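## Task

Shut down the bench using this run record: B33, a white assay plate at deck spot N4, is to be DISCARDED; B83, a clear assay plate at N1, is to be STORED. (1) Check that B83's lid is on and seated all the way down, then set B83 into a place in the drawer of cooler CD, lying flat within that place's locators, long side running across the drawer. (2) Close CD's drawer completely; its lamp stays lit until the drawer is shut. (3) Put B33 into the yellow waste bin W1. (4) Latch the tip box's lid by pushing its front edge fully down. (5) Check tip rack TR from close range: if it is empty, put it in the blue clean-plastics bin W2; if any tips remain, it must sit flat within the locators of its home nest H1. Labware may be released once it is wholly inside a bin, and each bin must end upright on the bench. Putting any plate not marked DISCARD into a bin fails the job. Plates not in the record must stay exactly as they were. CD's housing must end no more than a finger's width from its start spot, neither rotated nor tilted. The tip box must end level on the bench mat with its insert clicked in. Nothing counts if only the gripper is holding it in place, so release everything and move away (touching DONE or its housing is allowed). Then press the green DONE key until it catches; the job ends when it goes down. Do not press DONE if anything you had to change is still wrong.

## Robot and tools

Robot: one Doosan M1013 six-joint arm carrying a Robotiq 2F-140 two-finger gripper. The only camera is cam_wrist (504x504, fisheye), fixed to the hand. Stations: tip box TB1 stands between DONE and W1 and resembles TR. CD, the tip box and both bins are loose and can be shoved. Loose items may occasionally get a brief outside push. Never let anything leave the table.

Frames: the scene frame has its origin on the table top below the arm base, +z up, +y to the left when facing along +x. Results give end_effector_position (metres) and end_effector_quat_wxyz for the point between the closed finger pads, plus velocities (m/s, rad/s). The printed position drifts somewhat at long reach. Fingers point along the gripper's +z and open along its y; closed fingertips extend about 33 mm past that point (9 mm when fully open), and closing pushes the tips about 24 mm further out, so keep clearance above surfaces.

Joint order everywhere (rows and result lists): waist (joint_1), shoulder (joint_2), elbow (joint_3), forearm roll (joint_4), wrist pitch (joint_5), wrist roll (joint_6).

The row: every motion command is a row of 9 numbers, each in [-1, 1], for the single arm: six joint numbers in the order above, then gripper position, gripper force_limit, gripper speed. Joint numbers are scaled offsets, not poses: 1.0 equals 1.398 rad for waist and shoulder, 2.097 rad for elbow, 2.622 rad for the three wrist joints. Joint ranges (rad): elbow -2.792 to 2.792, all others -6.283 to 6.283; a request more than 0.010 rad beyond a range is refused. Gripper position is absolute: +1 fully open (140 mm), about -0.8 pads touching, -1 close until blocked. force_limit -1/0/+1 gives about 14/60/107 N squeeze; speed -1/0/+1 gives about 30/140/250 mm/s.

execute_actions(actions): a list of up to 15 actions; each action is a table of up to 15 rows, one row per 1/30 s step; a table shorter than 15 rows repeats its last row. Each row's joint offsets are measured from the angles at the start of that action (not from the previous row); for the first action, from the last reported angles. A malformed or out-of-range first action cancels the whole call. An empty list just returns state and images.

move(target, speed, blocking): target is one row as above, joint offsets measured from the Joint positions in the most recent result showing them. All joints travel proportionally, so the hand follows a curve; duration is clamped to 0.5-10 s. speed is the top rad/s of the joint with farthest to go, 0.01 to 2, default 0.5. The move does not avoid obstacles; faster contact hits harder and aiming past a contact presses harder, and this stiff arm can fault stop with only a small overshoot into something firm. blocking=false returns after 0.5 s; poll with wait(0), and send no other motion until a result shows the move ended (or call stop). The move line reports the ending (done, off_target, moving, held, fault), limits=held or none, and the joint farthest from target.

wait(seconds): 0 to 10, holds the last command and lets time run. stop(): brakes a running move; needs room, fingers keep going. zoom_image(camera, region): camera "cam_wrist", region [x0, y0, x1, y1] in image pixels from the top-left, at most 504 by 504; useful for checking whether TR still holds tips. read_manual(section): licence texts only. finished_scene(scene): ends the current scene by its number and reports success; irreversible.

Results: Joint positions (rad), Joint velocities, Joint targets (angles now being driven toward), Joint torques, Flange force (outside force on the gripper, includes held weight, noisy), gripper position_measured in counts (3 fully open, 230 pads meeting) and object_status: 0 moving, 1 blocked while opening, 2 blocked while closing (a grip), 3 reached target or pads met. After sending -1, confirm status 2. To squeeze harder while holding, raise force_limit and change position between -1 and -0.98. "joint sent to its limit" means a joint was clipped at its end; "joint command not followed" means the clearance check altered targets. Per step each joint target stays within a lead of its measured angle (0.456 rad waist/shoulder, 0.683 elbow, 0.854 wrist joints) and the hand may not be asked to jump more than 70 mm; large moves take several actions.

Avoid: torque on a joint reaching its load limit (waist and shoulder 316, elbow 148, wrist joints 41.8 N m) or any outside force reaching 144 N, either of which freezes the arm for 10 s and drops the rest of the call. Avoid drops, slips, slams and hard pushes, watch MOTOR HOT warnings, let go before pressing DONE, and keep CD and the tip box from sliding or tipping.

Each tool is called as name([rows], argument=value, ...), one row to a line, values as JSON.

## Session

execute_actions(actions=[])

Scene clock: 0.00 s.
end_effector_position=(+0.5092, -0.0394, +0.3636) position_measured=3 object_status=3 end_effector_quat_wxyz=(-0.216, -0.468, +0.794, -0.321) end_effector_velocity=(+0.000, +0.000, -0.000) end_effector_angular_velocity=(-0.001, +0.001, +0.001)
Joint names: [waist, shoulder, elbow, forearm roll, wrist pitch, wrist roll]
Joint positions: [ 0.278  0.119  1.97  -0.74   1.444  4.196]
Joint velocities: [ 0.001  0.001 -0.    -0.     0.001 -0.   ]
Joint torques (N m, as the joint torque sensors report them, + toward a larger angle): no reading
Flange force (N, the push that the arm receives, along the gripper's own x y z axes): no reading
Joint targets: [0.278 0.119 1.970 -0.740 1.444 4.196]

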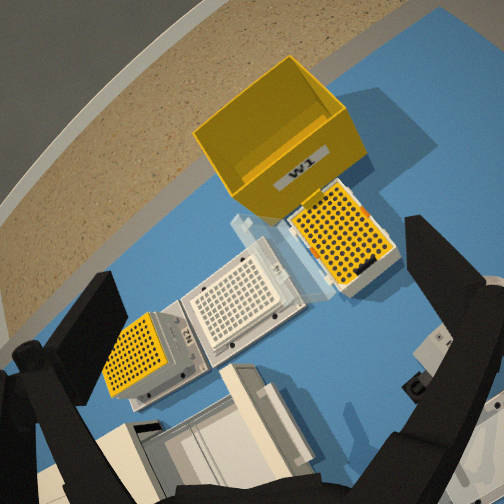

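move(target=[-0.199,-0.0136,-0.3195,0.2822,0.1137,-1.0,1,0,0], speed=1)

Scene clock: 13.07 s.
end_effector_position=(+0.6111, +0.0471, +0.6372) position_measured=3 object_status=3 end_effector_quat_wxyz=(-0.001, +1.000, +0.009, +0.001) end_effector_velocity=(+0.000, -0.000, -0.000) end_effector_angular_velocity=(+0.000, -0.001, +0.000)
Joint names: [waist, shoulder, elbow, forearm roll, wrist pitch, wrist roll]
Joint positions: [0.    0.1   1.3   0.    1.742 1.575]
Joint velocities: [-0.     0.    -0.     0.    -0.001 -0.   ]
Joint torques (N m, as the joint torque sensors report them, + toward a larger angle): [  2.47 -54.68 -40.61   4.54  -0.33   0.62]
Flange force (N, the push that the arm receives, along the gripper's own x y z axes): [6.6 4.6 -2.4]
Joint targets: [-0.000 0.100 1.300 0.000 1.742 1.575]
move: done; limits=none; farthest joint: the waist, 0.000 radians from its target (0.278 radians at the start)
camera_calibration (this result's frames):
cam_wrist: T_world_to_cam=[[-0.191545, -0.98124, -0.0218832, 0.178773], [-0.902886, 0.16742, 0.395939, 0.310636], [-0.384848, 0.0955985, -0.918016, 0.9956], [0, 0, 0, 1]] pos_world=[0.697867, 0.0282343, 0.794896]

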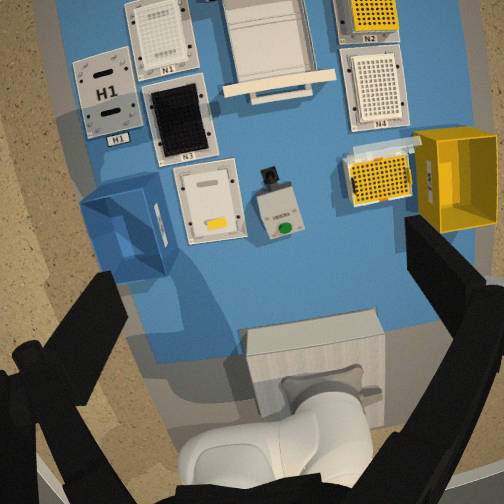

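move(target=[0,0,0,0,-0.16,0,1,0,0], speed=1)

Scene clock: 19.47 s.
end_effector_position=(+0.7465, +0.0500, +0.6663) position_measured=3 object_status=3 end_effector_quat_wxyz=(-0.004, +0.978, +0.009, +0.209) end_effector_velocity=(+0.001, +0.000, -0.000) end_effector_angular_velocity=(-0.000, +0.000, +0.000)
Joint names: [waist, shoulder, elbow, forearm roll, wrist pitch, wrist roll]
Joint positions: [-0.     0.1    1.3    0.     1.322  1.575]
Joint velocities: [ 0.     0.001 -0.001 -0.    -0.     0.   ]
Joint torques (N m, as the joint torque sensors report them, + toward a larger angle): [  2.78 -56.19 -41.82   4.51  -1.51   0.56]
Flange force (N, the push that the arm receives, along the gripper's own x y z axes): [7.8 4.8 0.8]
Joint targets: [0.000 0.100 1.300 0.000 1.322 1.575]
move: done; limits=none; farthest joint: the waist, 0.000 radians from its target (0.000 radians at the start)
camera_calibration (this result's frames):
cam_wrist: T_world_to_cam=[[-0.164873, -0.980508, -0.106866, 0.244863], [-0.986067, 0.166292, -0.0044493, 0.749763], [0.0221335, 0.104643, -0.994263, 0.820633], [0, 0, 0, 1]] pos_world=[0.761524, 0.0295365, 0.845428]

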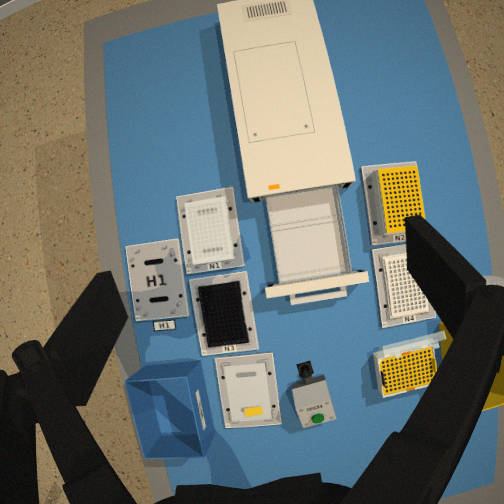

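zoom_image(camera="cam_wrist", region=[120,170,380,440])

zoom_image(camera="cam_wrist", region=[250,150,504,420])

Region (120, 170, 380, 440) of cam_wrist's 504x504 image, scaled by 1.867, with more detail than that image has; it fills the left 485 columns of this view, and the rest is white.

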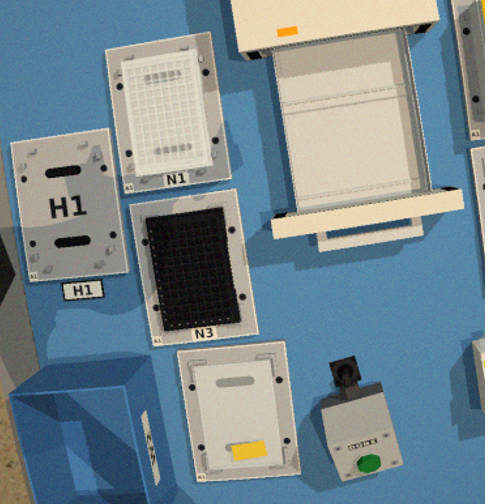

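Region (250, 150, 504, 420) of cam_wrist's 504x504 image, scaled by 1.867, with more detail than that image has; it fills the left 474 columns of this view, and the rest is white.

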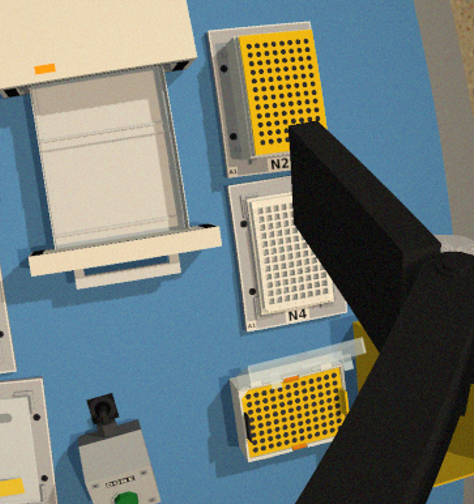

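move(target=[0.1757,-0.0253,0.3627,0,-0.1165,0.1002,1,0,0], speed=1)

Scene clock: 39.07 s.
end_effector_position=(+0.4877, +0.1693, +0.2498) position_measured=3 object_status=3 end_effector_quat_wxyz=(-0.001, +1.000, +0.000, +0.001) end_effector_velocity=(-0.000, +0.001, -0.001) end_effector_angular_velocity=(+0.001, +0.001, +0.000)
Joint names: [waist, shoulder, elbow, forearm roll, wrist pitch, wrist roll]
Joint positions: [0.246 0.064 2.06  0.    1.017 1.837]
Joint velocities: [ 0.001  0.001  0.001  0.001 -0.001  0.   ]
Joint torques (N m, as the joint torque sensors report them, + toward a larger angle): [  2.55 -46.07 -34.49   3.87  -0.33   0.63]
Flange force (N, the push that the arm receives, along the gripper's own x y z axes): [9.3 3.4 2.2]
Joint targets: [0.246 0.064 2.060 0.000 1.017 1.837]
move: done; limits=none; farthest joint: the waist, 0.000 radians from its target (0.246 radians at the start)
camera_calibration (this result's frames):
cam_wrist: T_world_to_cam=[[-0.208294, -0.977825, -0.0217118, 0.274103], [-0.899715, 0.182855, 0.39633, 0.327864], [-0.383571, 0.102088, -0.917851, 0.57893], [0, 0, 0, 1]] pos_world=[0.574139, 0.148971, 0.407381]

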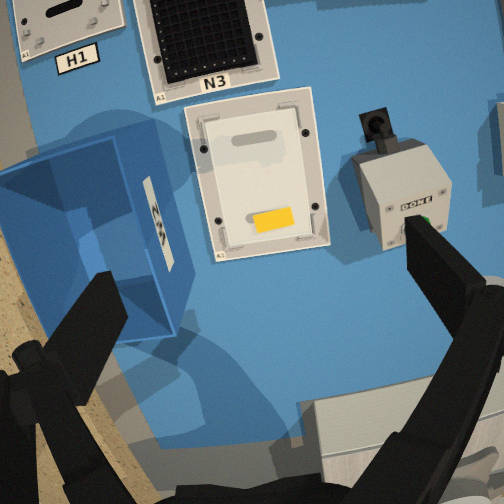

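move(target=[0.0033,0.1978,0.0804,0,-0.1695,0.002,0.55,-0.6,0], speed=0.4)

Scene clock: 52.07 s.
end_effector_position=(+0.4816, +0.1703, +0.0393) position_measured=59 object_status=3 end_effector_quat_wxyz=(-0.001, +1.000, +0.000, +0.000) end_effector_velocity=(-0.000, -0.000, -0.001) end_effector_angular_velocity=(-0.001, +0.000, +0.001)
Joint names: [waist, shoulder, elbow, forearm roll, wrist pitch, wrist roll]
Joint positions: [0.25  0.341 2.229 0.    0.573 1.843]
Joint velocities: [-0.     0.001  0.001 -0.001 -0.001 -0.   ]
Joint torques (N m, as the joint torque sensors report them, + toward a larger angle): [  2.59 -60.35 -21.66   2.58  -0.33   0.57]
Flange force (N, the push that the arm receives, along the gripper's own x y z axes): [6.9 4.0 4.6]
Joint targets: [0.250 0.341 2.229 0.000 0.573 1.843]
move: done; limits=none; farthest joint: the waist, 0.000 radians from its target (0.005 radians at the start)
camera_calibration (this result's frames):
cam_wrist: T_world_to_cam=[[-0.208926, -0.977699, -0.0212988, 0.26953], [-0.899311, 0.183528, 0.396935, 0.405264], [-0.384174, 0.102084, -0.917599, 0.383622], [0, 0, 0, 1]] pos_world=[0.568148, 0.14998, 0.196889]

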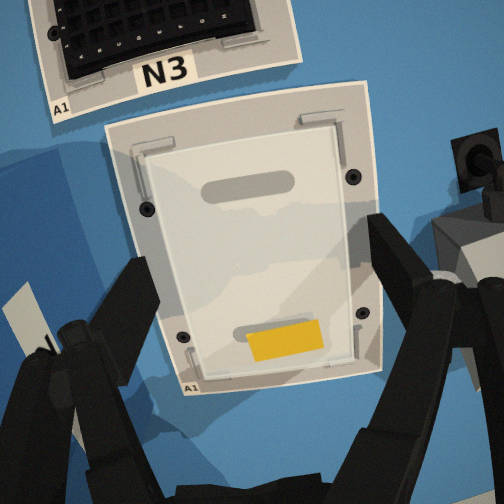

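move(target=[-0.007,0.0074,0.0012,0,-0.0049,-0.0037,0.55,-0.6,0], speed=0.05)

move(target=[0,0,0,0,0,0,-1,-0.6,-0.7])

Scene clock: 76.23 s.
end_effector_position=(+0.4826, +0.1672, +0.0353) position_measured=59 object_status=3 end_effector_quat_wxyz=(-0.001, +1.000, -0.000, -0.000) end_effector_velocity=(-0.000, -0.000, +0.000) end_effector_angular_velocity=(+0.001, +0.000, -0.002)
Joint names: [waist, shoulder, elbow, forearm roll, wrist pitch, wrist roll]
Joint positions: [0.243 0.348 2.23  0.002 0.565 1.835]
Joint velocities: [-0.001 -0.001  0.001  0.001 -0.    -0.   ]
Joint torques (N m, as the joint torque sensors report them, + toward a larger angle): [ -5.13 -34.92 -14.02   1.02  -4.23   1.32]
Flange force (N, the push that the arm receives, along the gripper's own x y z axes): [-7.6 -5.2 -51.5]
Joint targets: [0.243 0.348 2.230 0.002 0.565 1.835]
FORCE FAULT: contact force on the arm reached its limit, and the arm stopped for 10 seconds. The contact can be on any part of the arm, not only on its tool. That time counts as 20 of the actions that you can send in this scene. The arm's remaining commands of this call were not run. The arm holds still and accepts commands again. Move the arm away from the contact; if what it grips holds it there, let go first. Pushing or pulling that hard again can fault the arm again.
move: fault; limits=none; farthest joint: the wrist pitch, 0.004 radians from its target (0.012 radians at the start)
camera_calibration (this result's frames):
cam_wrist: T_world_to_cam=[[-0.209992, -0.977453, -0.0221229, 0.267144], [-0.89881, 0.184093, 0.397807, 0.407984], [-0.384765, 0.103421, -0.917202, 0.380712], [0, 0, 0, 1]] pos_world=[0.569283, 0.14664, 0.192801]

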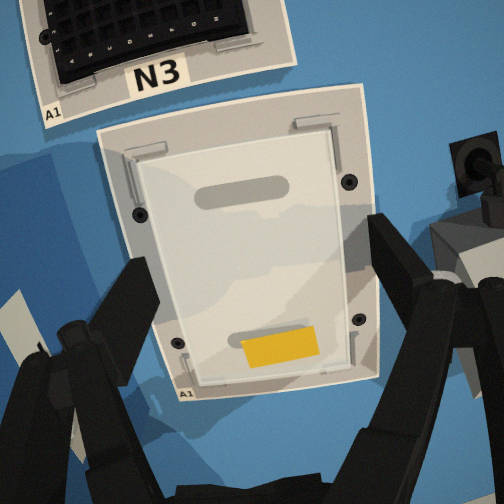

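not run: a fault stop came before this call.

move(target=[0,-0.0082,-0.0013,-0.0008,0.0050,0,0.55,-0.6,0], speed=0.05)

move(target=[0,0,0,0,0,0,-1,-0.6,-0.8])

Scene clock: 80.43 s.
end_effector_position=(+0.4830, +0.1669, +0.0420) position_measured=59 object_status=3 end_effector_quat_wxyz=(-0.001, +1.000, +0.000, +0.001) end_effector_velocity=(+0.000, -0.000, +0.000) end_effector_angular_velocity=(-0.001, -0.000, +0.001)
Joint names: [waist, shoulder, elbow, forearm roll, wrist pitch, wrist roll]
Joint positions: [0.243 0.336 2.228 0.    0.578 1.835]
Joint velocities: [-0.    -0.    -0.001 -0.001  0.001  0.   ]
Joint torques (N m, as the joint torque sensors report them, + toward a larger angle): [  3.1  -60.79 -22.42   2.55  -0.47   0.55]
Flange force (N, the push that the arm receives, along the gripper's own x y z axes): [7.0 5.0 5.2]
Joint targets: [0.243 0.336 2.228 0.000 0.578 1.835]
move: done; limits=none; farthest joint: the waist, 0.000 radians from its target (0.000 radians at the start)
camera_calibration (this result's frames):
cam_wrist: T_world_to_cam=[[-0.208236, -0.97784, -0.0216192, 0.266298], [-0.899662, 0.182822, 0.396466, 0.406443], [-0.383728, 0.102008, -0.917795, 0.386755], [0, 0, 0, 1]] pos_world=[0.569523, 0.146638, 0.199578]

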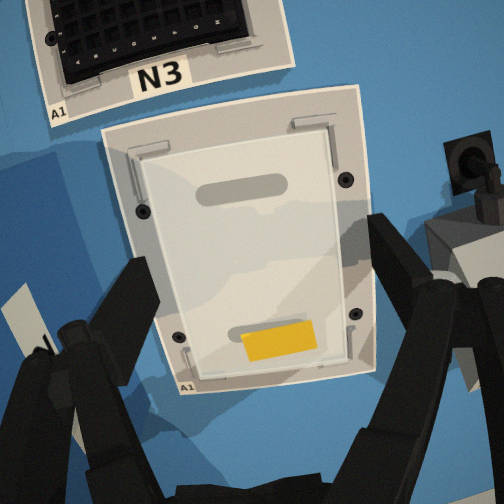

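Scene clock: 81.13 s.
end_effector_position=(+0.4832, +0.1671, +0.0421) position_measured=101 object_status=0 end_effector_quat_wxyz=(-0.001, +1.000, +0.000, +0.001) end_effector_velocity=(-0.002, -0.001, -0.001) end_effector_angular_velocity=(-0.002, +0.002, +0.002)
Joint names: [waist, shoulder, elbow, forearm roll, wrist pitch, wrist roll]
Joint positions: [0.243 0.336 2.227 0.001 0.578 1.835]
Joint velocities: [ 0.    -0.001  0.003 -0.003  0.     0.   ]
Joint torques (N m, as the joint torque sensors report them, + toward a larger angle): [-27.13 -46.36  -9.09 -10.04   1.76   0.27]
Flange force (N, the push that the arm receives, along the gripper's own x y z axes): [-2.2 -55.0 -19.5]
Joint targets: [0.243 0.336 2.228 0.000 0.578 1.835]
move: done; limits=none; farthest joint: the elbow, 0.001 radians from its target (0.000 radians at the start)
camera_calibration (this result's frames):
cam_wrist: T_world_to_cam=[[-0.208391, -0.977799, -0.0219729, 0.266599], [-0.899766, 0.182856, 0.396213, 0.406564], [-0.383399, 0.102338, -0.917896, 0.386746], [0, 0, 0, 1]] pos_world=[0.569648, 0.146759, 0.199765]

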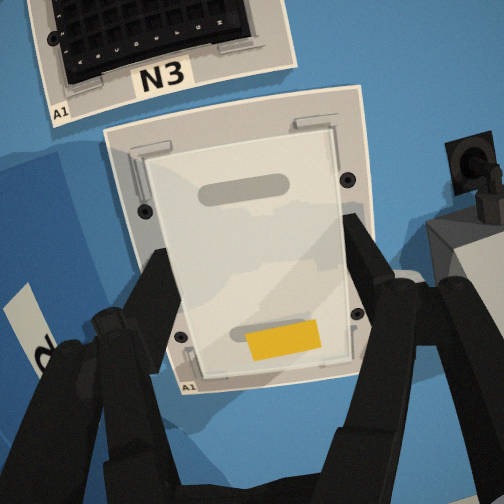

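move(target=[0.003,0,0,0,0,0.0016,-1,-0.6,-0.8], speed=0.03)

Scene clock: 85.80 s.
end_effector_position=(+0.4824, +0.1691, +0.0420) position_measured=102 object_status=2 end_effector_quat_wxyz=(-0.001, +1.000, +0.000, +0.001) end_effector_velocity=(-0.000, +0.000, -0.000) end_effector_angular_velocity=(+0.000, +0.001, -0.001)
Joint names: [waist, shoulder, elbow, forearm roll, wrist pitch, wrist roll]
Joint positions: [0.247 0.336 2.227 0.    0.578 1.839]
Joint velocities: [0.001 0.    0.    0.001 0.    0.001]
Joint torques (N m, as the joint torque sensors report them, + toward a larger angle): [  6.96 -48.4  -14.27   4.5   -0.05   0.77]
Flange force (N, the push that the arm receives, along the gripper's own x y z axes): [10.2 12.4 -18.1]
Joint targets: [0.247 0.336 2.227 0.001 0.578 1.839]
move: done; limits=none; farthest joint: the forearm roll, 0.001 radians from its target (0.001 radians at the start)
camera_calibration (this result's frames):
cam_wrist: T_world_to_cam=[[-0.208258, -0.977831, -0.0218004, 0.268292], [-0.899722, 0.182786, 0.396345, 0.405538], [-0.383574, 0.102156, -0.917843, 0.386261], [0, 0, 0, 1]] pos_world=[0.568905, 0.148758, 0.199643]

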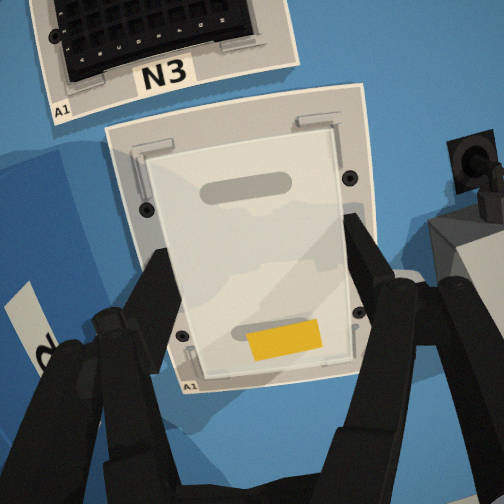

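move(target=[0,-0.1174,-0.031,0,0.0876,0,-1,-0.6,-0.8], speed=0.2)

move(target=[-0.0567,0.3605,-0.3248,0,0.0675,-0.0302,-1,-0.6,-0.8], speed=0.5)

Scene clock: 96.90 s.
end_effector_position=(+0.4822, +0.1689, +0.1492) position_measured=102 object_status=2 end_effector_quat_wxyz=(-0.001, +1.000, +0.000, +0.000) end_effector_velocity=(+0.000, +0.000, -0.000) end_effector_angular_velocity=(-0.000, +0.001, -0.000)
Joint names: [waist, shoulder, elbow, forearm roll, wrist pitch, wrist roll]
Joint positions: [0.247 0.172 2.163 0.    0.807 1.839]
Joint velocities: [ 0.     0.001 -0.001  0.     0.001 -0.   ]
Joint torques (N m, as the joint torque sensors report them, + toward a larger angle): [  2.38 -51.15 -30.04   3.28  -0.45   0.66]
Flange force (N, the push that the arm receives, along the gripper's own x y z axes): [6.6 3.9 3.7]
Joint targets: [0.247 0.172 2.162 0.000 0.807 1.839]
move: done; limits=none; farthest joint: the shoulder, 0.001 radians from its target (0.164 radians at the start)
camera_calibration (this result's frames):
cam_wrist: T_world_to_cam=[[-0.208241, -0.977839, -0.0216114, 0.270336], [-0.89952, 0.182793, 0.396801, 0.362689], [-0.384057, 0.10207, -0.91765, 0.484713], [0, 0, 0, 1]] pos_world=[0.568699, 0.148574, 0.306725]

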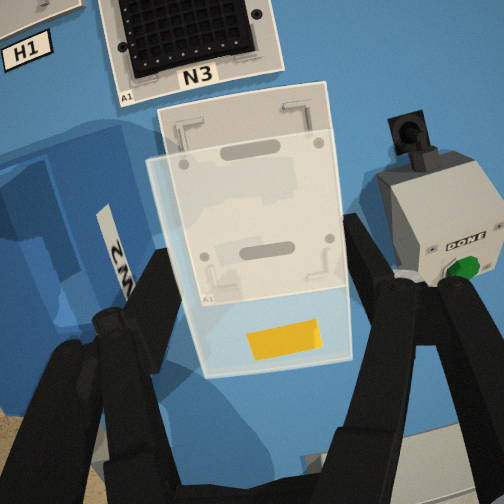

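Scene clock: 98.70 s.
end_effector_position=(+0.8316, +0.1951, +0.0996) position_measured=102 object_status=2 end_effector_quat_wxyz=(-0.001, +1.000, +0.000, +0.000) end_effector_velocity=(-0.000, -0.001, -0.001) end_effector_angular_velocity=(-0.000, +0.001, -0.001)
Joint names: [waist, shoulder, elbow, forearm roll, wrist pitch, wrist roll]
Joint positions: [0.168 0.676 1.481 0.    0.984 1.76 ]
Joint velocities: [-0.001  0.002  0.    -0.    -0.001  0.   ]
Joint torques (N m, as the joint torque sensors report them, + toward a larger angle): [   2.8  -103.07  -34.55    3.85   -0.42    0.49]
Flange force (N, the push that the arm receives, along the gripper's own x y z axes): [6.2 2.8 2.4]
Joint targets: [0.168 0.676 1.481 0.000 0.984 1.760]
move: done; limits=none; farthest joint: the waist, 0.000 radians from its target (0.080 radians at the start)
camera_calibration (this result's frames):
cam_wrist: T_world_to_cam=[[-0.208285, -0.977825, -0.0217891, 0.367772], [-0.899606, 0.182786, 0.396608, 0.691954], [-0.383831, 0.102209, -0.917729, 0.570505], [0, 0, 0, 1]] pos_world=[0.918065, 0.174827, 0.257148]

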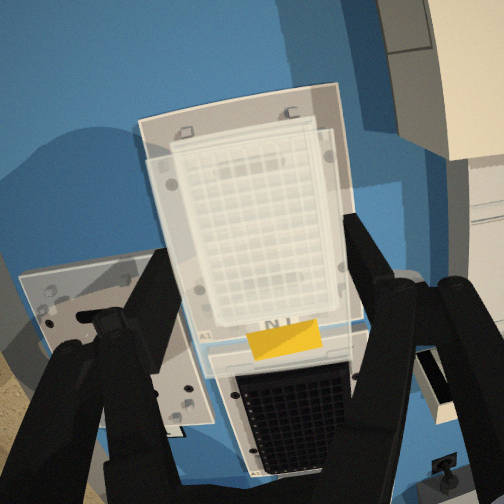

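move(target=[0,0.023,0.0078,0,-0.0185,0,-1,-0.6,-0.8], speed=0.1)

zoom_image(camera="cam_wrist", region=[110,80,390,400])

Scene clock: 105.67 s.
end_effector_position=(+0.8314, +0.1951, +0.0647) position_measured=102 object_status=2 end_effector_quat_wxyz=(-0.001, +1.000, +0.000, +0.000) end_effector_velocity=(-0.001, -0.001, -0.001) end_effector_angular_velocity=(-0.001, +0.002, +0.000)
Joint names: [waist, shoulder, elbow, forearm roll, wrist pitch, wrist roll]
Joint positions: [0.168 0.708 1.498 0.    0.936 1.76 ]
Joint velocities: [-0.001  0.     0.001 -0.001  0.001  0.   ]
Joint torques (N m, as the joint torque sensors report them, + toward a larger angle): [   3.55 -103.17  -33.16    3.55   -0.3     0.56]
Flange force (N, the push that the arm receives, along the gripper's own x y z axes): [5.0 3.7 1.7]
Joint targets: [0.168 0.708 1.498 0.000 0.936 1.760]
move: done; limits=none; farthest joint: the waist, 0.000 radians from its target (0.000 radians at the start)
camera_calibration (this result's frames):
cam_wrist: T_world_to_cam=[[-0.208305, -0.977821, -0.0217868, 0.367001], [-0.89961, 0.182808, 0.39659, 0.705648], [-0.383811, 0.102211, -0.917737, 0.538412], [0, 0, 0, 1]] pos_world=[0.917904, 0.174831, 0.222264]

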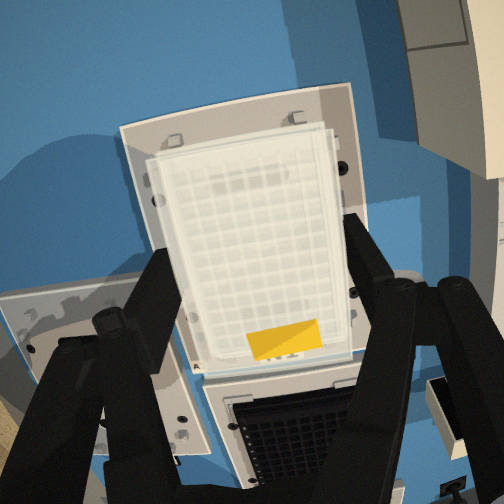

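Region (110, 80, 390, 400) of cam_wrist's 504x504 image, scaled by 1.575, with more detail than that image has; it fills the left 441 columns of this view, and the rest is white.

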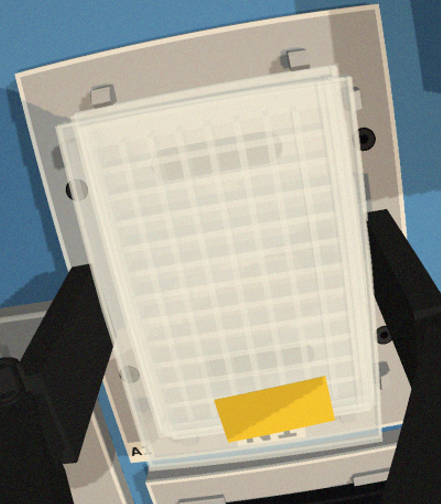

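move(target=[0,0.004,0.0012,0,-0.0031,0,-1,-0.6,-0.8], speed=0.02)

move(target=[0,0.002,0.0006,0,-0.0015,0,-1,-0.6,-0.8], speed=0.01)

zoom_image(camera="cam_wrist", region=[110,80,390,400])

Scene clock: 111.03 s.
end_effector_position=(+0.8313, +0.1952, +0.0588) position_measured=102 object_status=2 end_effector_quat_wxyz=(-0.001, +1.000, +0.000, +0.001) end_effector_velocity=(+0.001, -0.000, +0.000) end_effector_angular_velocity=(+0.001, -0.002, -0.001)
Joint names: [waist, shoulder, elbow, forearm roll, wrist pitch, wrist roll]
Joint positions: [0.168 0.714 1.5   0.    0.928 1.76 ]
Joint velocities: [-0.    -0.     0.     0.    -0.002 -0.   ]
Joint torques (N m, as the joint torque sensors report them, + toward a larger angle): [   2.76 -104.39  -32.81    3.71   -0.27    0.6 ]
Flange force (N, the push that the arm receives, along the gripper's own x y z axes): [6.8 2.4 2.6]
Joint targets: [0.168 0.714 1.500 0.000 0.928 1.760]
move: done; limits=none; farthest joint: the waist, 0.000 radians from its target (0.000 radians at the start)
camera_calibration (this result's frames):
cam_wrist: T_world_to_cam=[[-0.208296, -0.977823, -0.0217951, 0.366858], [-0.899622, 0.182798, 0.396568, 0.707935], [-0.383789, 0.102211, -0.917747, 0.532974], [0, 0, 0, 1]] pos_world=[0.917838, 0.174838, 0.216387]

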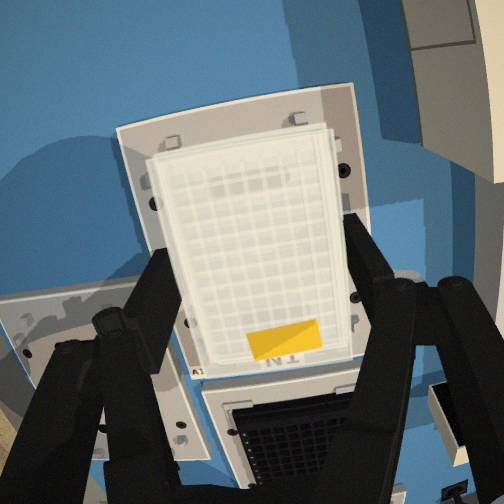

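Scene clock: 111.73 s.
end_effector_position=(+0.8313, +0.1951, +0.0559) position_measured=102 object_status=2 end_effector_quat_wxyz=(-0.001, +1.000, +0.000, +0.000) end_effector_velocity=(-0.002, -0.001, -0.002) end_effector_angular_velocity=(-0.001, +0.003, +0.000)
Joint names: [waist, shoulder, elbow, forearm roll, wrist pitch, wrist roll]
Joint positions: [0.168 0.717 1.501 0.    0.924 1.76 ]
Joint velocities: [-0.     0.001  0.003 -0.    -0.001 -0.   ]
Joint torques (N m, as the joint torque sensors report them, + toward a larger angle): [   2.92 -105.06  -32.69    3.61   -0.35    0.54]
Flange force (N, the push that the arm receives, along the gripper's own x y z axes): [7.2 2.3 4.0]
Joint targets: [0.168 0.717 1.501 0.000 0.924 1.760]
move: done; limits=none; farthest joint: the waist, 0.000 radians from its target (0.000 radians at the start)
camera_calibration (this result's frames):
cam_wrist: T_world_to_cam=[[-0.208299, -0.977823, -0.0217483, 0.366763], [-0.899575, 0.182808, 0.396668, 0.708977], [-0.383895, 0.10219, -0.917705, 0.530336], [0, 0, 0, 1]] pos_world=[0.917769, 0.174828, 0.21344]

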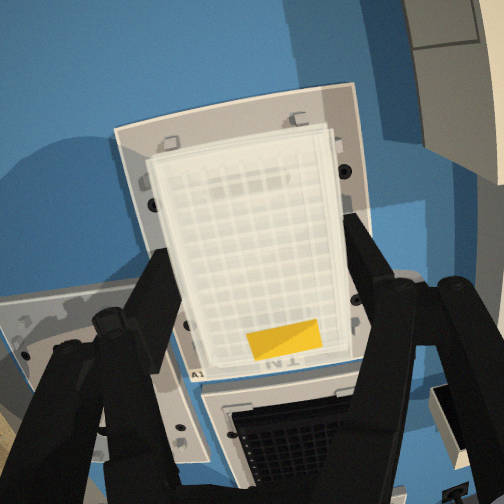

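Region (110, 80, 390, 400) of cam_wrist's 504x504 image, scaled by 1.575, with more detail than that image has; it fills the left 441 columns of this view, and the rest is white.

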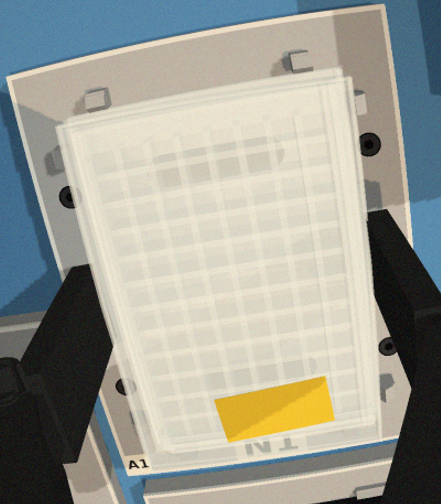

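move(target=[0,0.0014,0.0004,0,-0.001,0,-1,-0.6,-0.8], speed=0.01)

move(target=[0,0.0014,0.0004,0,-0.001,0,-1,-0.6,-0.8], speed=0.01)

Scene clock: 118.93 s.
end_effector_position=(+0.8312, +0.1951, +0.0538) position_measured=102 object_status=2 end_effector_quat_wxyz=(-0.001, +1.000, +0.000, +0.000) end_effector_velocity=(+0.002, +0.001, +0.002) end_effector_angular_velocity=(+0.001, -0.004, +0.001)
Joint names: [waist, shoulder, elbow, forearm roll, wrist pitch, wrist roll]
Joint positions: [0.168 0.719 1.502 0.    0.921 1.76 ]
Joint velocities: [ 0.    -0.001 -0.003 -0.     0.    -0.   ]
Joint torques (N m, as the joint torque sensors report them, + toward a larger angle): [   3.31 -104.33  -33.      3.64   -0.52    0.62]
Flange force (N, the push that the arm receives, along the gripper's own x y z axes): [6.0 3.3 1.4]
Joint targets: [0.168 0.719 1.502 0.000 0.921 1.760]
move: done; limits=none; farthest joint: the waist, 0.000 radians from its target (0.000 radians at the start)
camera_calibration (this result's frames):
cam_wrist: T_world_to_cam=[[-0.208303, -0.977824, -0.0216809, 0.366689], [-0.899508, 0.182821, 0.396814, 0.709647], [-0.38405, 0.10216, -0.917643, 0.528568], [0, 0, 0, 1]] pos_world=[0.917712, 0.17482, 0.211389]

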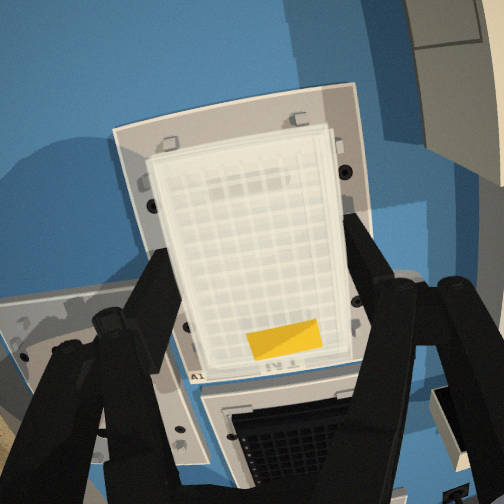

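Scene clock: 119.63 s.
end_effector_position=(+0.8311, +0.1951, +0.0518) position_measured=102 object_status=2 end_effector_quat_wxyz=(-0.001, +1.000, +0.000, +0.000) end_effector_velocity=(-0.000, -0.001, -0.000) end_effector_angular_velocity=(-0.001, +0.000, +0.000)
Joint names: [waist, shoulder, elbow, forearm roll, wrist pitch, wrist roll]
Joint positions: [0.168 0.721 1.503 0.    0.918 1.76 ]
Joint velocities: [-0.     0.    -0.    -0.001  0.    -0.   ]
Joint torques (N m, as the joint torque sensors report them, + toward a larger angle): [   2.98 -102.02  -32.09    3.48   -0.78    0.56]
Flange force (N, the push that the arm receives, along the gripper's own x y z axes): [5.2 3.0 -0.6]
Joint targets: [0.168 0.721 1.503 0.000 0.918 1.760]
move: done; limits=none; farthest joint: the waist, 0.000 radians from its target (0.000 radians at the start)
camera_calibration (this result's frames):
cam_wrist: T_world_to_cam=[[-0.208307, -0.977825, -0.0216217, 0.366616], [-0.89945, 0.182833, 0.396941, 0.710315], [-0.384186, 0.102133, -0.917589, 0.52681], [0, 0, 0, 1]] pos_world=[0.917654, 0.174812, 0.209369]

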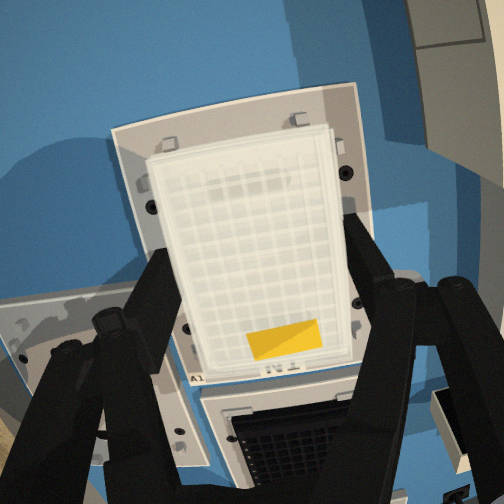

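move(target=[0,0.0005,-0.0028,0,0.0019,0,-1,-0.6,-0.8], speed=0.01)

move(target=[0,0.002,0.0006,0,-0.0015,0,-1,-0.6,-0.8], speed=0.01)

zoom_image(camera="cam_wrist", region=[110,80,390,400])

Scene clock: 125.90 s.
end_effector_position=(+0.8331, +0.1955, +0.0538) position_measured=102 object_status=2 end_effector_quat_wxyz=(-0.001, +1.000, +0.000, +0.000) end_effector_velocity=(-0.000, -0.000, -0.000) end_effector_angular_velocity=(-0.001, +0.001, +0.001)
Joint names: [waist, shoulder, elbow, forearm roll, wrist pitch, wrist roll]
Joint positions: [0.168 0.721 1.497 0.    0.924 1.76 ]
Joint velocities: [ 0.     0.    -0.    -0.001  0.001 -0.   ]
Joint torques (N m, as the joint torque sensors report them, + toward a larger angle): [   1.11 -107.68  -42.48    3.86   -5.31    1.06]
Flange force (N, the push that the arm receives, along the gripper's own x y z axes): [-7.6 4.3 3.1]
Joint targets: [0.168 0.721 1.497 0.000 0.923 1.760]
move: done; limits=none; farthest joint: the wrist pitch, 0.001 radians from its target (0.005 radians at the start)
camera_calibration (this result's frames):
cam_wrist: T_world_to_cam=[[-0.208304, -0.977824, -0.0216551, 0.367468], [-0.899482, 0.182826, 0.396871, 0.711331], [-0.384111, 0.102148, -0.917619, 0.529318], [0, 0, 0, 1]] pos_world=[0.919692, 0.175201, 0.211363]

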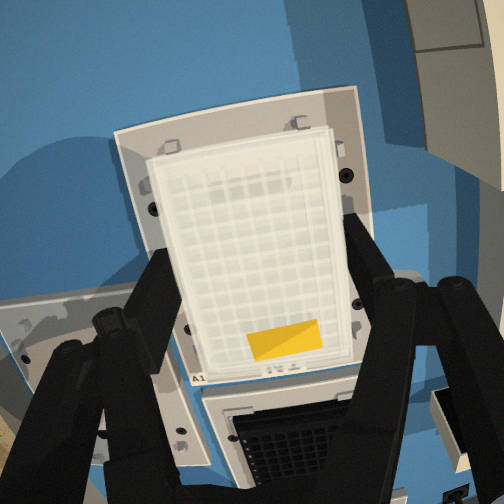

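Scene clock: 126.60 s.
end_effector_position=(+0.8331, +0.1955, +0.0510) position_measured=102 object_status=2 end_effector_quat_wxyz=(-0.001, +1.000, +0.000, +0.000) end_effector_velocity=(+0.000, +0.000, -0.002) end_effector_angular_velocity=(-0.001, -0.000, +0.001)
Joint names: [waist, shoulder, elbow, forearm roll, wrist pitch, wrist roll]
Joint positions: [0.168 0.724 1.498 0.    0.92  1.76 ]
Joint velocities: [ 0.001  0.002  0.    -0.001 -0.002 -0.   ]
Joint torques (N m, as the joint torque sensors report them, + toward a larger angle): [  3.42 -79.22 -28.27   3.72  -5.74   0.14]
Flange force (N, the push that the arm receives, along the gripper's own x y z axes): [-8.5 5.9 -31.3]
Joint targets: [0.168 0.724 1.499 0.000 0.920 1.760]
move: done; limits=none; farthest joint: the wrist pitch, 0.001 radians from its target (0.003 radians at the start)
camera_calibration (this result's frames):
cam_wrist: T_world_to_cam=[[-0.208302, -0.977824, -0.0217064, 0.367406], [-0.899534, 0.182817, 0.396757, 0.712479], [-0.38399, 0.102171, -0.917667, 0.526639], [0, 0, 0, 1]] pos_world=[0.919655, 0.175198, 0.208573]

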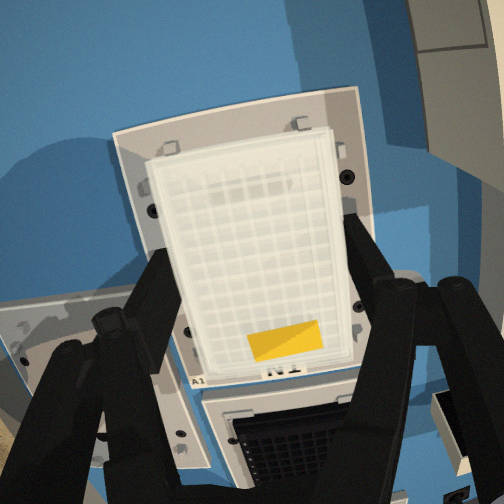

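Region (110, 80, 390, 400) of cam_wrist's 504x504 image, scaled by 1.575, with more detail than that image has; it fills the left 441 columns of this view, and the rest is white.

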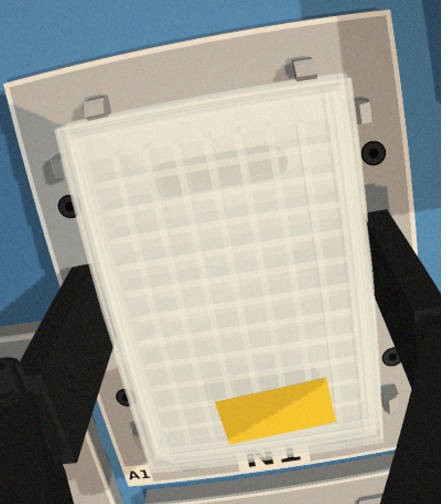

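Release and see.

move(target=[0,0,0,0,0,0,0.5,-0.6,-0.8])

zoom_image(camera="cam_wrist", region=[110,80,390,400])

Scene clock: 130.63 s.
end_effector_position=(+0.8331, +0.1955, +0.0510) position_measured=66 object_status=3 end_effector_quat_wxyz=(-0.001, +1.000, +0.000, +0.000) end_effector_velocity=(-0.000, +0.001, +0.000) end_effector_angular_velocity=(+0.001, +0.000, +0.000)
Joint names: [waist, shoulder, elbow, forearm roll, wrist pitch, wrist roll]
Joint positions: [0.168 0.724 1.498 0.    0.92  1.76 ]
Joint velocities: [ 0.001 -0.     0.     0.001  0.    -0.   ]
Joint torques (N m, as the joint torque sensors report them, + toward a larger angle): [   3.12 -105.2   -32.46    3.62   -0.44    0.55]
Flange force (N, the push that the arm receives, along the gripper's own x y z axes): [7.3 2.5 2.3]
Joint targets: [0.168 0.724 1.498 0.000 0.920 1.760]
move: done; limits=none; farthest joint: the waist, 0.000 radians from its target (0.000 radians at the start)
camera_calibration (this result's frames):
cam_wrist: T_world_to_cam=[[-0.208318, -0.977821, -0.0216853, 0.367412], [-0.899492, 0.18283, 0.396847, 0.712429], [-0.38408, 0.102176, -0.917629, 0.526661], [0, 0, 0, 1]] pos_world=[0.919643, 0.175198, 0.208521]

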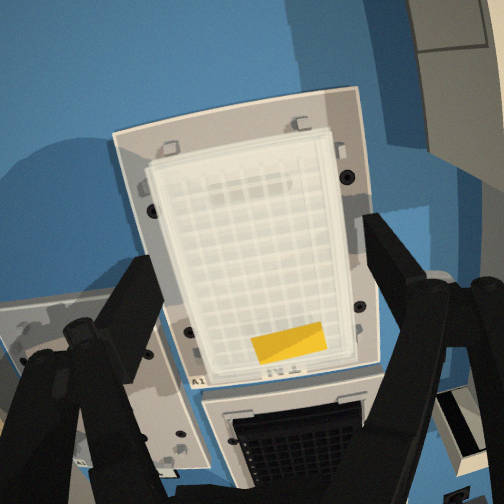

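Region (110, 80, 390, 400) of cam_wrist's 504x504 image, scaled by 1.575, with more detail than that image has; it fills the left 441 columns of this view, and the rest is white.

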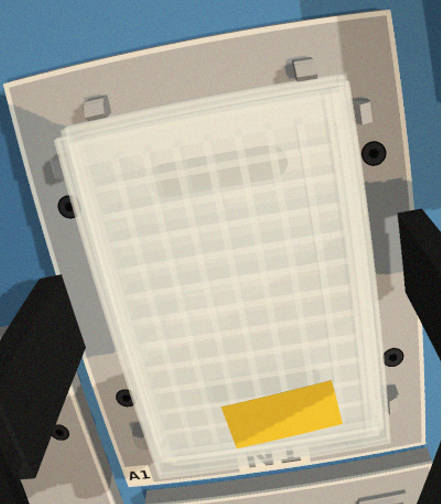

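move(target=[0,-0.0185,-0.0056,0,0.0143,0,0.5,-0.6,0], speed=0.1)

move(target=[0,0.004,0.0012,0,-0.0031,0,-0.8,-0.6,0.5], speed=0.01)

move(target=[0,0.0014,0.0004,0,-0.001,0,-0.8,-0.6,0], speed=0.01)

move(target=[0,0.0014,0.0004,0,-0.001,0,-0.8,-0.6,0], speed=0.01)

Scene clock: 140.77 s.
end_effector_position=(+0.8334, +0.1955, +0.0783) position_measured=66 object_status=3 end_effector_quat_wxyz=(-0.001, +1.000, +0.000, +0.000) end_effector_velocity=(-0.001, +0.000, +0.000) end_effector_angular_velocity=(-0.000, +0.002, +0.001)
Joint names: [waist, shoulder, elbow, forearm roll, wrist pitch, wrist roll]
Joint positions: [0.168 0.698 1.487 0.    0.957 1.76 ]
Joint velocities: [ 0.    -0.     0.001  0.     0.002 -0.   ]
Joint torques (N m, as the joint torque sensors report them, + toward a larger angle): [   2.51 -102.57  -33.76    3.76   -0.38    0.63]
Flange force (N, the push that the arm receives, along the gripper's own x y z axes): [4.6 2.4 1.5]
Joint targets: [0.168 0.698 1.487 0.000 0.957 1.760]
move: done; limits=none; farthest joint: the elbow, 0.001 radians from its target (0.012 radians at the start)
camera_calibration (this result's frames):
cam_wrist: T_world_to_cam=[[-0.208279, -0.977829, -0.0216949, 0.368039], [-0.899537, 0.1828, 0.396758, 0.701866], [-0.383995, 0.102152, -0.917667, 0.551824], [0, 0, 0, 1]] pos_world=[0.919907, 0.175208, 0.235905]

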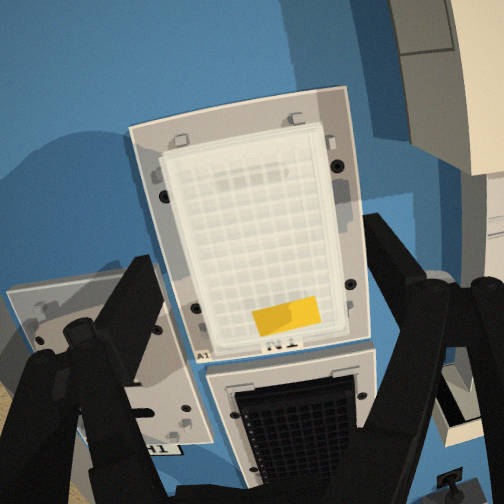

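Scene clock: 141.80 s.
end_effector_position=(+0.8334, +0.1955, +0.0724) position_measured=229 object_status=3 end_effector_quat_wxyz=(-0.001, +1.000, +0.000, +0.000) end_effector_velocity=(-0.000, -0.001, -0.001) end_effector_angular_velocity=(-0.001, +0.001, -0.000)
Joint names: [waist, shoulder, elbow, forearm roll, wrist pitch, wrist roll]
Joint positions: [0.168 0.704 1.489 0.    0.949 1.76 ]
Joint velocities: [-0.001  0.001  0.001 -0.001 -0.    -0.   ]
Joint torques (N m, as the joint torque sensors report them, + toward a larger angle): [   3.2  -102.83  -33.45    3.8    -0.38    0.53]
Flange force (N, the push that the arm receives, along the gripper's own x y z axes): [5.3 3.5 1.7]
Joint targets: [0.168 0.704 1.489 0.000 0.949 1.760]
move: done; limits=none; farthest joint: the waist, 0.000 radians from its target (0.000 radians at the start)
camera_calibration (this result's frames):
cam_wrist: T_world_to_cam=[[-0.208281, -0.977828, -0.0217025, 0.367935], [-0.899546, 0.182801, 0.396738, 0.704253], [-0.383974, 0.102155, -0.917675, 0.54639], [0, 0, 0, 1]] pos_world=[0.919941, 0.175222, 0.22999]

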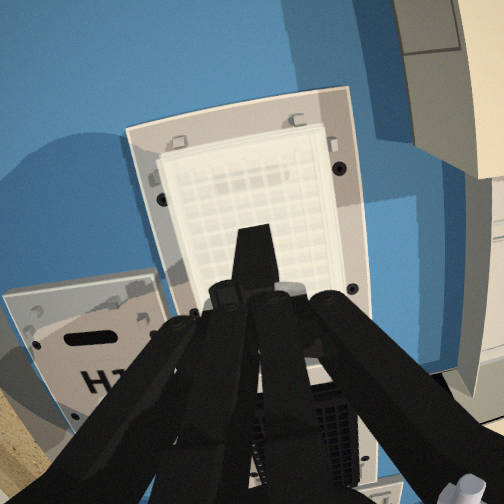

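Scene clock: 142.50 s.
end_effector_position=(+0.8334, +0.1955, +0.0704) position_measured=229 object_status=3 end_effector_quat_wxyz=(-0.001, +1.000, +0.000, +0.000) end_effector_velocity=(+0.001, -0.000, +0.001) end_effector_angular_velocity=(+0.001, -0.001, -0.002)
Joint names: [waist, shoulder, elbow, forearm roll, wrist pitch, wrist roll]
Joint positions: [0.168 0.706 1.49  0.    0.946 1.76 ]
Joint velocities: [-0.001 -0.001 -0.     0.001 -0.    -0.   ]
Joint torques (N m, as the joint torque sensors report them, + toward a larger angle): [   3.02 -103.45  -33.39    3.7    -0.38    0.56]
Flange force (N, the push that the arm receives, along the gripper's own x y z axes): [5.7 3.0 1.5]
Joint targets: [0.168 0.706 1.490 0.000 0.946 1.760]
move: done; limits=none; farthest joint: the waist, 0.000 radians from its target (0.000 radians at the start)
camera_calibration (this result's frames):
cam_wrist: T_world_to_cam=[[-0.208285, -0.977829, -0.0216352, 0.367875], [-0.899479, 0.182814, 0.396883, 0.704959], [-0.384129, 0.102125, -0.917614, 0.544626], [0, 0, 0, 1]] pos_world=[0.919926, 0.175222, 0.227929]

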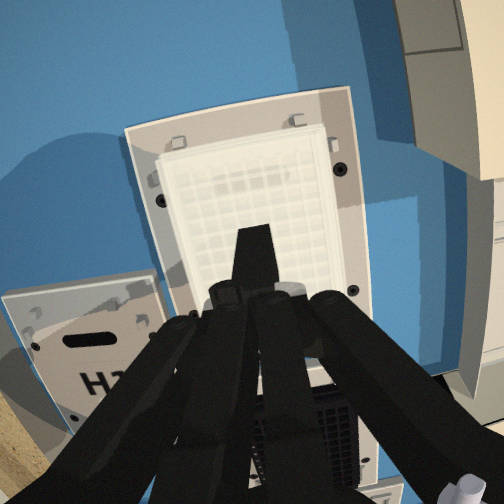

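Scene clock: 143.20 s.
end_effector_position=(+0.8333, +0.1955, +0.0683) position_measured=229 object_status=3 end_effector_quat_wxyz=(-0.001, +1.000, +0.000, +0.000) end_effector_velocity=(-0.001, +0.000, -0.000) end_effector_angular_velocity=(+0.001, +0.001, -0.001)
Joint names: [waist, shoulder, elbow, forearm roll, wrist pitch, wrist roll]
Joint positions: [0.168 0.708 1.491 0.    0.944 1.76 ]
Joint velocities: [ 0.    -0.001  0.001  0.002 -0.     0.   ]
Joint torques (N m, as the joint torque sensors report them, + toward a larger angle): [   2.37 -103.46  -33.57    3.75   -0.39    0.68]
Flange force (N, the push that the arm receives, along the gripper's own x y z axes): [4.7 2.6 2.1]
Joint targets: [0.168 0.708 1.491 0.000 0.944 1.760]
move: done; limits=none; farthest joint: the waist, 0.000 radians from its target (0.000 radians at the start)
camera_calibration (this result's frames):
cam_wrist: T_world_to_cam=[[-0.208289, -0.977829, -0.0215677, 0.367814], [-0.899412, 0.182828, 0.397029, 0.705662], [-0.384283, 0.102095, -0.917553, 0.542861], [0, 0, 0, 1]] pos_world=[0.919905, 0.175221, 0.225868]

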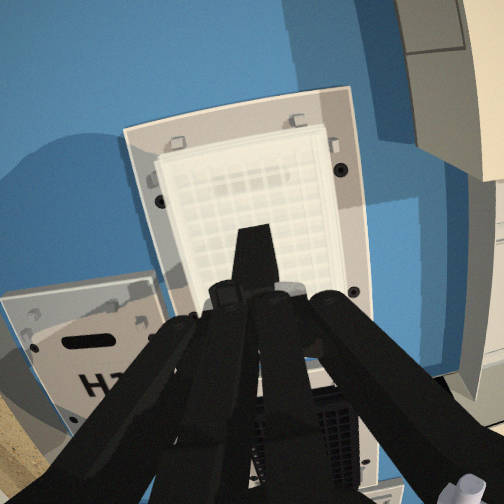

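move(target=[0,0.0014,0.0004,0,-0.001,0,-0.8,-0.6,0], speed=0.01)

move(target=[0,0.001,0.0003,0,-0.0008,0,-0.8,-0.6,0], speed=0.01)

Scene clock: 148.37 s.
end_effector_position=(+0.8333, +0.1955, +0.0663) position_measured=229 object_status=3 end_effector_quat_wxyz=(-0.001, +1.000, +0.000, +0.000) end_effector_velocity=(+0.002, +0.000, +0.001) end_effector_angular_velocity=(-0.001, -0.002, +0.001)
Joint names: [waist, shoulder, elbow, forearm roll, wrist pitch, wrist roll]
Joint positions: [0.168 0.71  1.492 0.    0.941 1.76 ]
Joint velocities: [ 0.     0.001 -0.003 -0.001  0.    -0.   ]
Joint torques (N m, as the joint torque sensors report them, + toward a larger angle): [   2.45 -103.68  -32.96    3.7    -0.49    0.59]
Flange force (N, the push that the arm receives, along the gripper's own x y z axes): [6.9 2.1 1.6]
Joint targets: [0.168 0.710 1.492 0.000 0.941 1.760]
move: done; limits=none; farthest joint: the waist, 0.000 radians from its target (0.000 radians at the start)
camera_calibration (this result's frames):
cam_wrist: T_world_to_cam=[[-0.208293, -0.97783, -0.0215007, 0.367751], [-0.899345, 0.182842, 0.397174, 0.706361], [-0.384438, 0.102065, -0.917491, 0.541095], [0, 0, 0, 1]] pos_world=[0.91988, 0.175219, 0.223808]

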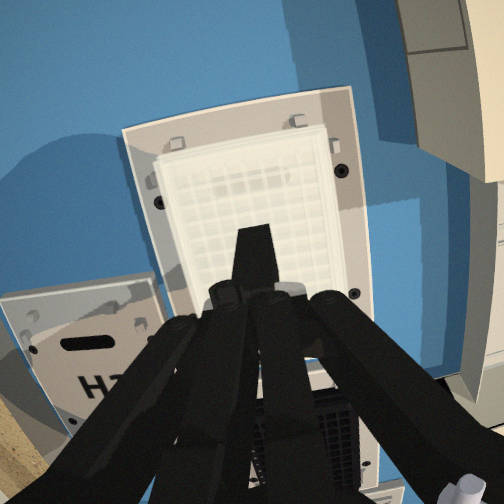

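Scene clock: 149.07 s.
end_effector_position=(+0.8333, +0.1955, +0.0650) position_measured=229 object_status=3 end_effector_quat_wxyz=(-0.001, +1.000, +0.000, +0.000) end_effector_velocity=(+0.000, +0.001, +0.000) end_effector_angular_velocity=(+0.001, -0.002, +0.001)
Joint names: [waist, shoulder, elbow, forearm roll, wrist pitch, wrist roll]
Joint positions: [0.168 0.711 1.492 0.    0.939 1.76 ]
Joint velocities: [ 0.001 -0.     0.001  0.001 -0.002 -0.   ]
Joint torques (N m, as the joint torque sensors report them, + toward a larger angle): [  1.57 -56.6  -17.47   3.73  -6.3    0.49]
Flange force (N, the push that the arm receives, along the gripper's own x y z axes): [-10.5 4.7 -58.7]
Joint targets: [0.168 0.711 1.492 0.000 0.939 1.760]
move: done; limits=none; farthest joint: the shoulder, 0.001 radians from its target (0.002 radians at the start)
camera_calibration (this result's frames):
cam_wrist: T_world_to_cam=[[-0.208288, -0.977829, -0.0216078, 0.367756], [-0.899453, 0.182822, 0.39694, 0.70704], [-0.384189, 0.102113, -0.91759, 0.53974], [0, 0, 0, 1]] pos_world=[0.91991, 0.175226, 0.222555]

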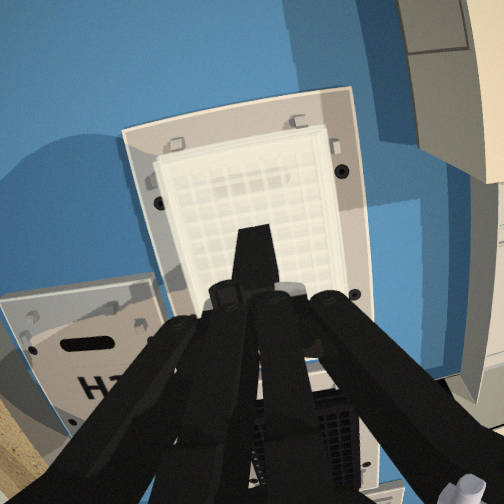

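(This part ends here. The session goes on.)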